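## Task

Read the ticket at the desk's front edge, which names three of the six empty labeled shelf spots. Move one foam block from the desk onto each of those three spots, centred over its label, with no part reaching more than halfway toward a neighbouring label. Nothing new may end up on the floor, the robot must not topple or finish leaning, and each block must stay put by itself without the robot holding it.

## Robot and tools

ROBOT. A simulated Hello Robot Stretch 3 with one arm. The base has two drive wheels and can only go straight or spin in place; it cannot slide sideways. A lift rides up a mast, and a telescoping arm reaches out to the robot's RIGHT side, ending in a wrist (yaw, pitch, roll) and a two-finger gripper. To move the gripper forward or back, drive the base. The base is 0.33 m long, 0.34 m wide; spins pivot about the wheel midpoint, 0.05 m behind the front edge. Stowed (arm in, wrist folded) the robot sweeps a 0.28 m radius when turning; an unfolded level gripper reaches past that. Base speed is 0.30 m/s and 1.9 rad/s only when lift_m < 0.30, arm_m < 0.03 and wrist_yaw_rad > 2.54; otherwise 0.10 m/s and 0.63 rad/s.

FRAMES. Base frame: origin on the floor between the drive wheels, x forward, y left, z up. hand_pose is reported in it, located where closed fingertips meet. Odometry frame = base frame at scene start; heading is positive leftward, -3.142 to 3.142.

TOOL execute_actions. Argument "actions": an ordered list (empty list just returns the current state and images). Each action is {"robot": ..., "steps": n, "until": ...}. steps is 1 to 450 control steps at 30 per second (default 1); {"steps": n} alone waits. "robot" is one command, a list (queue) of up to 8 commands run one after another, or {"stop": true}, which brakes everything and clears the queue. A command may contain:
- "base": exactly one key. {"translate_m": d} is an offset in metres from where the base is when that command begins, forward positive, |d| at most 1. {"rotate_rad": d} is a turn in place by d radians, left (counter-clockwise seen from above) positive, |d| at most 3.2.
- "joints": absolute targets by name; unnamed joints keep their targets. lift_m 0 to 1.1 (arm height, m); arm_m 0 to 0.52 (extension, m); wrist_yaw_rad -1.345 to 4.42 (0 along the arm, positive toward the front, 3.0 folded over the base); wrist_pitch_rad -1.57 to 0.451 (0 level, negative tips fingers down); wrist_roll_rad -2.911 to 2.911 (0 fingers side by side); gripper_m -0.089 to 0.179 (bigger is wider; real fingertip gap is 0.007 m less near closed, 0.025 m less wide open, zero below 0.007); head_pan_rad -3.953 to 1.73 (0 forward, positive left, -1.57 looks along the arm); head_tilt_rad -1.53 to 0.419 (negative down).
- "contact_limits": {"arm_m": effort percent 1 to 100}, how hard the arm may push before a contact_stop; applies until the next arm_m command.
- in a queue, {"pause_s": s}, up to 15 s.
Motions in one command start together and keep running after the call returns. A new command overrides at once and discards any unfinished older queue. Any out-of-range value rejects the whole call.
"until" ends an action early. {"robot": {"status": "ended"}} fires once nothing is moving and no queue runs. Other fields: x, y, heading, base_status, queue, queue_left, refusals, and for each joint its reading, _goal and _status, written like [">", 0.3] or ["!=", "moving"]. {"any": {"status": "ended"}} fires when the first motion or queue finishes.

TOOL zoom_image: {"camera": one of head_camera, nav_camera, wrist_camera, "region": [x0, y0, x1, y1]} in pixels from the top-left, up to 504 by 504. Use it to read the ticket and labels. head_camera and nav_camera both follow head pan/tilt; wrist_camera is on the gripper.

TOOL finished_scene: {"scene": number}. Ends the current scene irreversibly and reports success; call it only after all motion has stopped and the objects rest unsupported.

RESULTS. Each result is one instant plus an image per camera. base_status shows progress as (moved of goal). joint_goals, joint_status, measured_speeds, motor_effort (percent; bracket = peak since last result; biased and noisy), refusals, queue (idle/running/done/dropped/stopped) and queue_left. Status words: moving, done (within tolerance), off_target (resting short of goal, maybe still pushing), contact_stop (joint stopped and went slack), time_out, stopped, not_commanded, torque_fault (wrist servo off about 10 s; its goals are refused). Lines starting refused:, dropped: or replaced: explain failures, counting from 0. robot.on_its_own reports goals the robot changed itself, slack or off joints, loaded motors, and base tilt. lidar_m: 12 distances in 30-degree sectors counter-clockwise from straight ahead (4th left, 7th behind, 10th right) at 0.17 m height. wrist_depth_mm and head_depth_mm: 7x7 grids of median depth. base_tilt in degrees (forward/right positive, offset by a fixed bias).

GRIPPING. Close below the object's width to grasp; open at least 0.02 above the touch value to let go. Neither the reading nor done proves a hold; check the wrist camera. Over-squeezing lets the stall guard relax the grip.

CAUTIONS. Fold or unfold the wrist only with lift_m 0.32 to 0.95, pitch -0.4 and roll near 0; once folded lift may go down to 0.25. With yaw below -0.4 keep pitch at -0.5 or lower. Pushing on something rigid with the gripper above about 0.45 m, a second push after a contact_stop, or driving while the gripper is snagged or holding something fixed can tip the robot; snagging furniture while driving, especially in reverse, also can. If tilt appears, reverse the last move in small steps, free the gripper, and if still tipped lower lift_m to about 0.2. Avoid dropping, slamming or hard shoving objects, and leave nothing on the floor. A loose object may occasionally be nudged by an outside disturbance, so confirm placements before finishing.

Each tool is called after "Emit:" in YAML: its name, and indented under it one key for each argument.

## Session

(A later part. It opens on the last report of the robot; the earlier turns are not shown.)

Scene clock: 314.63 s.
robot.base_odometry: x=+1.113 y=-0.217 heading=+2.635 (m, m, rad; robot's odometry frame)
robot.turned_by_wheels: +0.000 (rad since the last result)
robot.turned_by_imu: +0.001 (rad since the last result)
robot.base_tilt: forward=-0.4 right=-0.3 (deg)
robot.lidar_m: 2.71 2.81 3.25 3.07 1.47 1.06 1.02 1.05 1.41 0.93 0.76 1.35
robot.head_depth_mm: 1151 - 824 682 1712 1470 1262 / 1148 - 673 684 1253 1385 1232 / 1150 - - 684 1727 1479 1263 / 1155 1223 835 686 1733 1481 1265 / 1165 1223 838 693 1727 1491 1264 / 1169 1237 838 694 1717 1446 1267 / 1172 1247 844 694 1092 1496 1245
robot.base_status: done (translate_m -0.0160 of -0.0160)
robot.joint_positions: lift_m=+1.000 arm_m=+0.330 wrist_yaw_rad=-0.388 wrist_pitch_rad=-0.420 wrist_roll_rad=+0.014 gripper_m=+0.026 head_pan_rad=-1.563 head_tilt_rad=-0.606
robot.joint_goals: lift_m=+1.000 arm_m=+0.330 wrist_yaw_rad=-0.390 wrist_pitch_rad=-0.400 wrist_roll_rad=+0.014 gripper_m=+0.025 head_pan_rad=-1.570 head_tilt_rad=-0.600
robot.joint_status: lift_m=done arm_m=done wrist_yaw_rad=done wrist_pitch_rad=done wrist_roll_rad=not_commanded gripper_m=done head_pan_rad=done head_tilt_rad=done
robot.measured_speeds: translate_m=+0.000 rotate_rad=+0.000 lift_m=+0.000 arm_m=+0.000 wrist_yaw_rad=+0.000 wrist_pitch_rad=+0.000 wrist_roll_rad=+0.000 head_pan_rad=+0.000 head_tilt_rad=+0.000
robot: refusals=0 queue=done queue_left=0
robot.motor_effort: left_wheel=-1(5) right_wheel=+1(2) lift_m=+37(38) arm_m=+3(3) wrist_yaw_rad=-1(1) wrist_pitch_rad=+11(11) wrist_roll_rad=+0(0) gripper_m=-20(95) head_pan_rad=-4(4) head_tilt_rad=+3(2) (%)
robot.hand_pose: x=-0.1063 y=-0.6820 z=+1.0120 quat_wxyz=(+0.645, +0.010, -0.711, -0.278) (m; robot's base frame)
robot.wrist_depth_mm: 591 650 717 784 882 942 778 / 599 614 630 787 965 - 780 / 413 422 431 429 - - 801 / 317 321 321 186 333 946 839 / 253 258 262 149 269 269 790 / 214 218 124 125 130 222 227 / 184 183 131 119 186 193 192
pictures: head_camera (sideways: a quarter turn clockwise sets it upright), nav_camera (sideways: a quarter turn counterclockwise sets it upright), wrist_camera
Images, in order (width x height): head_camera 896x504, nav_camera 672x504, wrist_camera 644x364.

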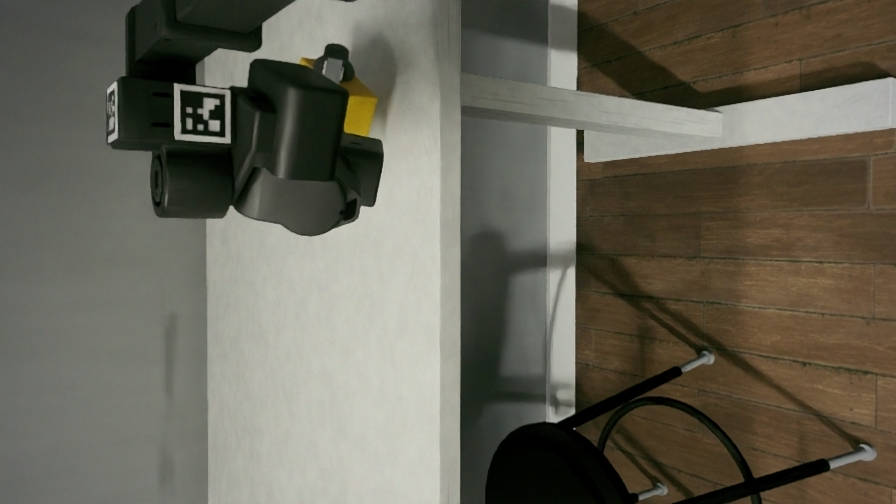

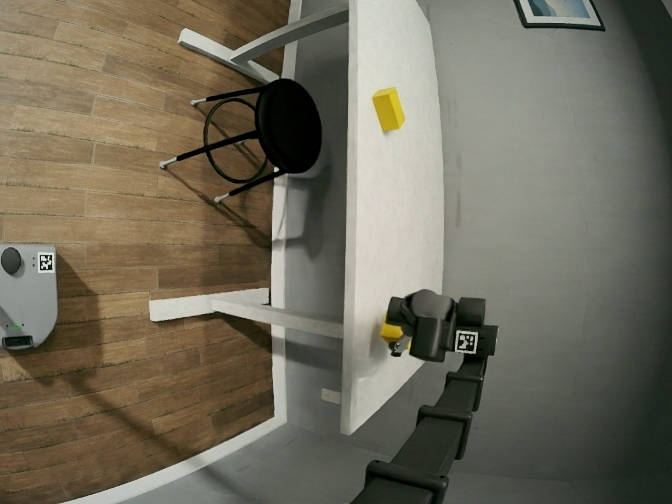

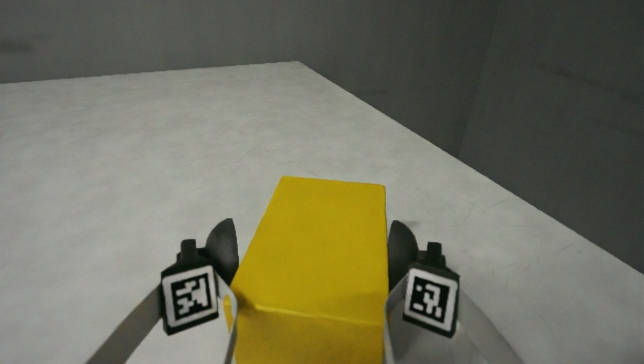

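Emit:
execute_actions:
  actions:
    - {"robot":{"joints":{"arm_m":0.0,"head_tilt_rad":-0.9}},"steps":250,"until":{"robot":{"arm_m":["<",0.08]}}}
    - {"robot":{"joints":{"lift_m":0.29,"wrist_yaw_rad":2.62},"base":{"rotate_rad":1.723}},"steps":250,"until":{"robot":{"base_status":"done"}}}
    - {"robot":{"base":{"translate_m":1.0}},"steps":250,"until":{"robot":{"lift_m":["<",0.295],"translate_m":[">=",0.2]}}}
    - {"robot":{"base":{"translate_m":1.0}},"steps":250,"until":{"robot":{"translate_m":[">=",0.6]}}}
    - {"robot":{"base":{"translate_m":1.0}},"steps":250,"until":{"robot":{"y":["<",-1.60]}}}
    - {"robot":[{"base":{"translate_m":1.0}},{"base":{"rotate_rad":1.41},"joints":{"lift_m":0.695}}],"steps":400,"until":{"robot":{"lift_m":[">",0.33]}}}
    - {"robot":{"joints":{"wrist_yaw_rad":0.06,"arm_m":0.03}},"steps":300,"until":{"robot":{"status":"ended"}}}

Scene clock: 348.53 s.
robot.base_odometry: x=+0.252 y=-2.545 heading=-0.515 (m, m, rad; robot's odometry frame)
robot.turned_by_wheels: +3.133 (rad since the last result)
robot.turned_by_imu: +3.130 (rad since the last result)
robot.base_tilt: forward=-0.5 right=-0.3 (deg)
robot.lidar_m: 0.67 0.69 0.93 2.48 3.61 3.20 2.64 1.33 0.84 0.70 0.64 0.70
robot.head_depth_mm: 581 897 957 1287 1314 - - / 586 901 960 1295 1309 - 1081 / 587 902 966 876 1278 - 1098 / 591 905 970 1301 1290 1252 1132 / 593 910 972 1116 1309 1267 1136 / 573 715 799 1348 1431 1273 1137 / 793 970 1145 1394 1437 1273 1138
robot.base_status: done (rotate_rad +1.4099 of +1.4100)
robot.joint_positions: lift_m=+0.695 arm_m=+0.030 wrist_yaw_rad=+0.063 wrist_pitch_rad=-0.420 wrist_roll_rad=+0.014 gripper_m=+0.026 head_pan_rad=-1.563 head_tilt_rad=-0.889
robot.joint_goals: lift_m=+0.695 arm_m=+0.030 wrist_yaw_rad=+0.060 wrist_pitch_rad=-0.400 wrist_roll_rad=+0.014 gripper_m=+0.025 head_pan_rad=-1.570 head_tilt_rad=-0.900
robot.joint_status: lift_m=done arm_m=done wrist_yaw_rad=done wrist_pitch_rad=done wrist_roll_rad=not_commanded gripper_m=done head_pan_rad=done head_tilt_rad=done
robot.measured_speeds: translate_m=+0.000 rotate_rad=+0.000 lift_m=+0.000 arm_m=+0.000 wrist_yaw_rad=+0.000 wrist_pitch_rad=+0.000 wrist_roll_rad=+0.000 head_pan_rad=+0.000 head_tilt_rad=+0.000
robot: refusals=0 queue=done queue_left=0
robot.motor_effort: left_wheel=-1(6) right_wheel=+1(6) lift_m=+37(38) arm_m=+3(2) wrist_yaw_rad=-4(5) wrist_pitch_rad=+11(11) wrist_roll_rad=+0(0) gripper_m=-19(18) head_pan_rad=-4(4) head_tilt_rad=-5(27) (%)
robot.hand_pose: x=-0.0074 y=-0.3983 z=+0.7070 quat_wxyz=(+0.691, +0.169, -0.691, -0.127) (m; robot's base frame)
robot.wrist_depth_mm: 598 354 542 544 533 532 524 / 663 378 544 585 574 572 568 / 698 680 439 439 426 422 420 / 765 751 567 187 693 387 386 / 805 851 515 149 749 764 674 / 838 906 124 125 129 857 672 / 772 838 132 119 734 778 667
pictures: head_camera (sideways: a quarter turn clockwise sets it upright), nav_camera (sideways: a quarter turn counterclockwise sets it upright), wrist_camera
Images, in order (width x height): head_camera 896x504, nav_camera 672x504, wrist_camera 644x364.

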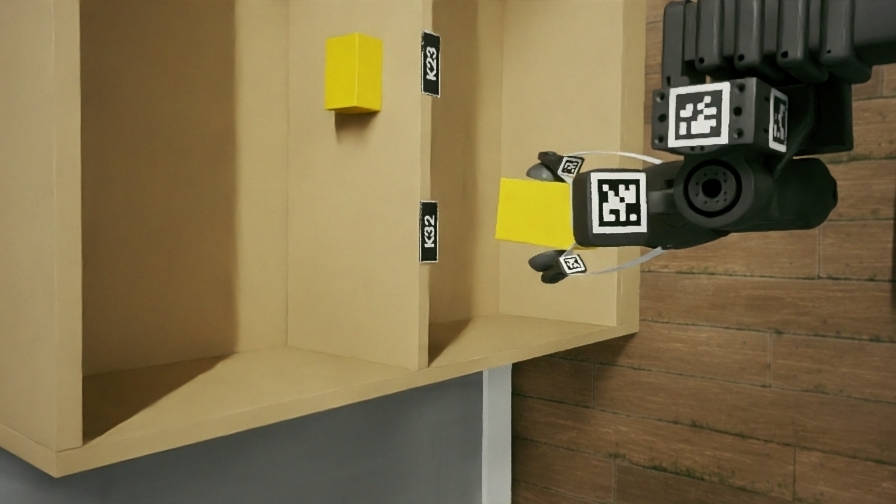

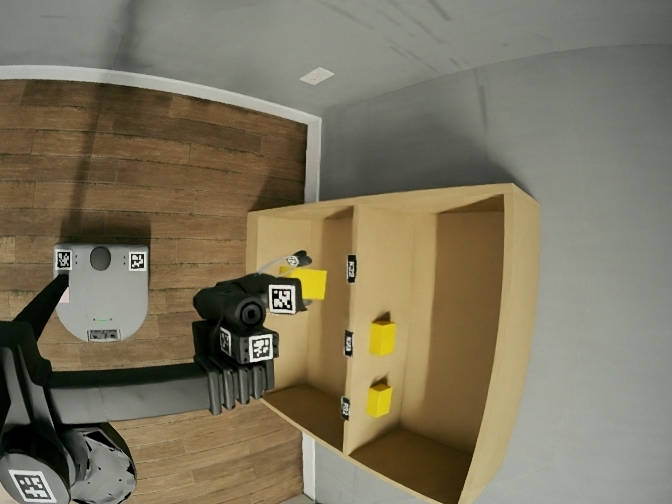

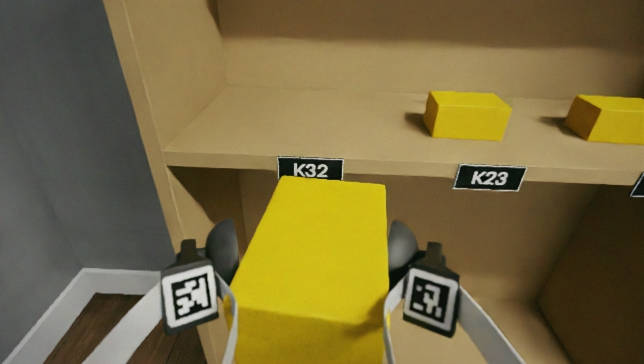

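Emit:
execute_actions:
  actions: []

Scene clock: 358.97 s.
robot.base_odometry: x=+0.252 y=-2.545 heading=-0.515 (m, m, rad; robot's odometry frame)
robot.turned_by_wheels: +0.000 (rad since the last result)
robot.turned_by_imu: +0.001 (rad since the last result)
robot.base_tilt: forward=-0.5 right=-0.3 (deg)
robot.lidar_m: 0.67 0.69 0.93 2.48 3.60 3.19 2.64 1.33 0.85 0.70 0.64 0.70
robot.head_depth_mm: 583 890 957 1288 1315 - - / 585 899 966 1288 1311 - 1082 / 589 901 969 875 1281 - 1102 / 592 902 967 1310 1293 1254 1136 / 594 907 970 1111 1318 1267 1142 / 571 719 800 1346 1441 1264 1142 / 792 963 1137 1396 1430 1268 1134
robot.base_status: done (rotate_rad +1.4099 of +1.4100)
robot.joint_positions: lift_m=+0.695 arm_m=+0.030 wrist_yaw_rad=+0.063 wrist_pitch_rad=-0.420 wrist_roll_rad=+0.014 gripper_m=+0.026 head_pan_rad=-1.563 head_tilt_rad=-0.889
robot.joint_goals: lift_m=+0.695 arm_m=+0.030 wrist_yaw_rad=+0.060 wrist_pitch_rad=-0.400 wrist_roll_rad=+0.014 gripper_m=+0.025 head_pan_rad=-1.570 head_tilt_rad=-0.900
robot.joint_status: lift_m=done arm_m=done wrist_yaw_rad=done wrist_pitch_rad=done wrist_roll_rad=not_commanded gripper_m=done head_pan_rad=done head_tilt_rad=done
robot.measured_speeds: translate_m=+0.000 rotate_rad=+0.000 lift_m=+0.000 arm_m=+0.000 wrist_yaw_rad=+0.000 wrist_pitch_rad=+0.000 wrist_roll_rad=+0.000 head_pan_rad=+0.000 head_tilt_rad=+0.000
robot: refusals=0 queue=done queue_left=0
robot.motor_effort: left_wheel=-1(0) right_wheel=+2(1) lift_m=+37(36) arm_m=+3(2) wrist_yaw_rad=-4(3) wrist_pitch_rad=+11(10) wrist_roll_rad=+0(0) gripper_m=-18(19) head_pan_rad=-4(5) head_tilt_rad=-5(6) (%)
robot.hand_pose: x=-0.0074 y=-0.3983 z=+0.7070 quat_wxyz=(+0.691, +0.169, -0.691, -0.127) (m; robot's base frame)
robot.wrist_depth_mm: 601 347 537 536 525 529 525 / 661 379 552 570 573 579 549 / 708 687 435 437 422 418 418 / 762 763 562 187 681 385 382 / 819 857 513 149 746 750 669 / 837 921 124 124 129 834 670 / 812 823 132 120 739 767 650
pictures: head_camera (sideways: a quarter turn clockwise sets it upright), nav_camera (sideways: a quarter turn counterclockwise sets it upright), wrist_camera
Images, in order (width x height): head_camera 896x504, nav_camera 672x504, wrist_camera 644x364.

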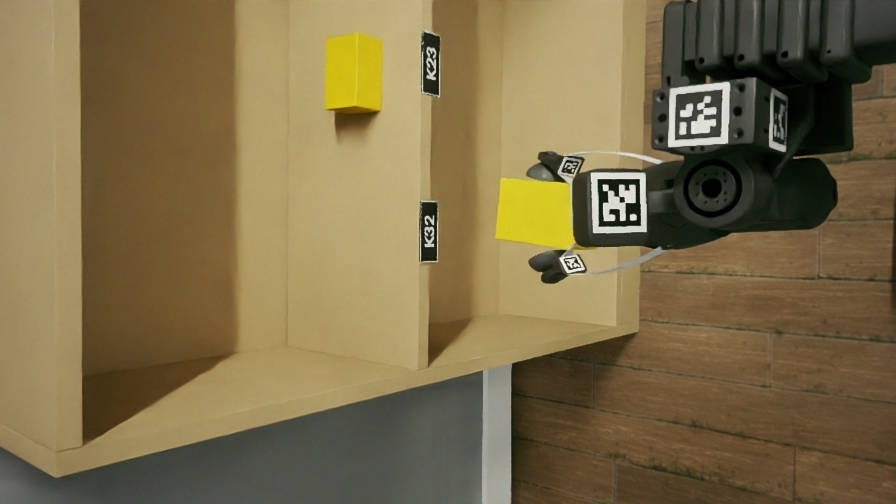

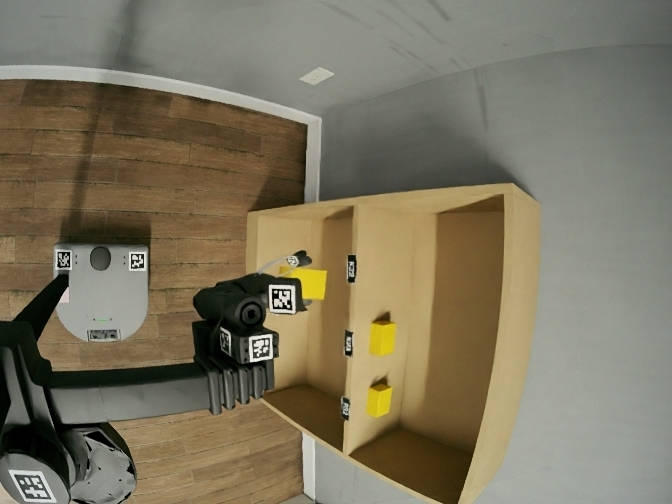

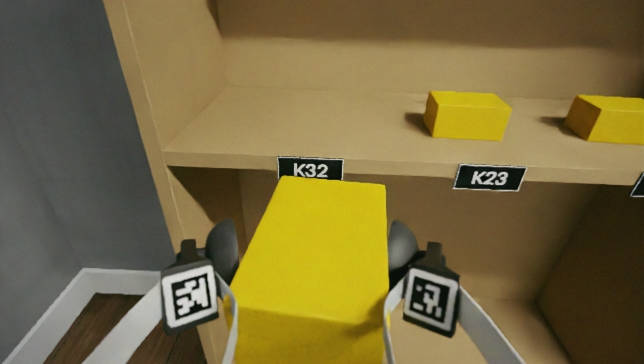

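Emit:
execute_actions:
  actions:
    - {"robot":[{"joints":{"arm_m":0.355},"base":{"translate_m":0.015}},{"joints":{"lift_m":0.668}},{"joints":{"gripper_m":0.11}},{"joints":{"arm_m":0.1,"lift_m":0.678,"head_pan_rad":1.5,"head_tilt_rad":-0.5}}],"steps":450,"until":{"robot":{"status":"ended"}}}

Scene clock: 373.93 s.
robot.base_odometry: x=+0.265 y=-2.553 heading=-0.515 (m, m, rad; robot's odometry frame)
robot.turned_by_wheels: +0.000 (rad since the last result)
robot.turned_by_imu: +0.002 (rad since the last result)
robot.base_tilt: forward=-0.5 right=-0.2 (deg)
robot.lidar_m: 0.65 0.68 0.91 2.42 3.61 3.21 2.66 1.33 0.86 0.64 0.63 0.68
robot.head_depth_mm: 1706 1731 1664 1789 1791 1601 1338 / 2333 2346 1905 2462 2024 1580 1338 / 3253 3411 3540 2704 2009 1607 1341 / 3293 3434 3725 2690 2011 1616 1340 / 3274 3512 3696 2693 2006 1607 1340 / 3188 3486 3683 2675 2021 1627 1341 / 3247 3450 3674 2709 2017 1602 1347
robot.base_status: done (translate_m +0.0150 of +0.0150)
robot.joint_positions: lift_m=+0.678 arm_m=+0.100 wrist_yaw_rad=+0.062 wrist_pitch_rad=-0.420 wrist_roll_rad=+0.014 gripper_m=+0.110 head_pan_rad=+1.493 head_tilt_rad=-0.507
robot.joint_goals: lift_m=+0.678 arm_m=+0.100 wrist_yaw_rad=+0.060 wrist_pitch_rad=-0.400 wrist_roll_rad=+0.014 gripper_m=+0.110 head_pan_rad=+1.500 head_tilt_rad=-0.500
robot.joint_status: lift_m=done arm_m=done wrist_yaw_rad=done wrist_pitch_rad=done wrist_roll_rad=not_commanded gripper_m=done head_pan_rad=done head_tilt_rad=done
robot.measured_speeds: translate_m=+0.000 rotate_rad=+0.000 lift_m=+0.000 arm_m=+0.000 wrist_yaw_rad=+0.000 wrist_pitch_rad=+0.000 wrist_roll_rad=+0.000 head_pan_rad=+0.000 head_tilt_rad=+0.000
robot: refusals=0 queue=done queue_left=0
robot.motor_effort: left_wheel=-1(1) right_wheel=+1(4) lift_m=+37(37) arm_m=-4(3) wrist_yaw_rad=-1(3) wrist_pitch_rad=+11(11) wrist_roll_rad=+0(0) gripper_m=-2(82) head_pan_rad=+4(60) head_tilt_rad=+4(30) (%)
robot.hand_pose: x=-0.0077 y=-0.4690 z=+0.6900 quat_wxyz=(+0.691, +0.168, -0.691, -0.128) (m; robot's base frame)
robot.wrist_depth_mm: 528 298 476 479 475 471 462 / 561 305 506 515 509 493 505 / 633 330 395 350 400 348 396 / 686 334 331 317 318 313 311 / 776 761 617 678 663 674 627 / 818 - 664 766 751 722 681 / 747 822 645 745 761 732 684
pictures: head_camera (sideways: a quarter turn clockwise sets it upright), nav_camera (sideways: a quarter turn counterclockwise sets it upright), wrist_camera
Images, in order (width x height): head_camera 896x504, nav_camera 672x504, wrist_camera 644x364.

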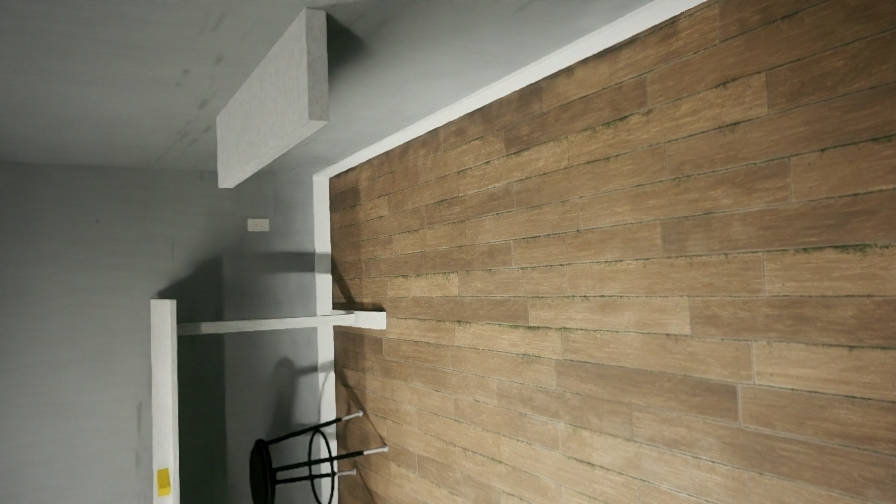

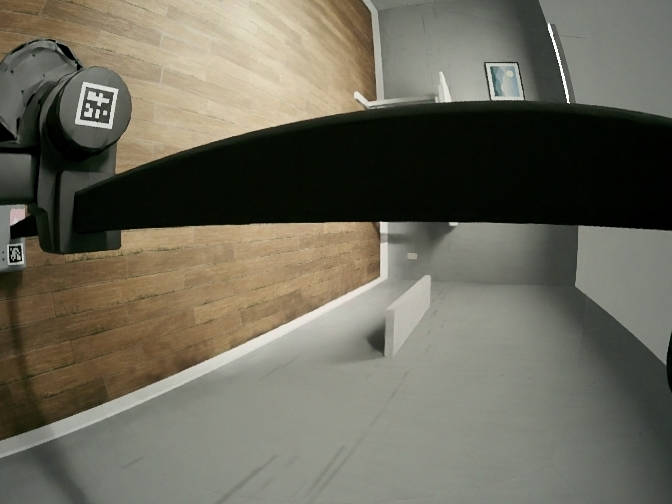

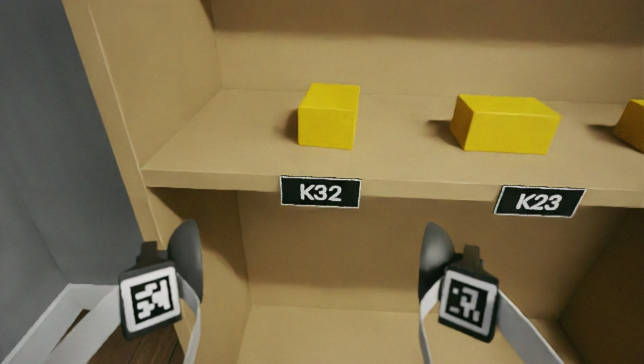

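Emit:
finished_scene:
  scene: 2

The scene is finished: the task was done.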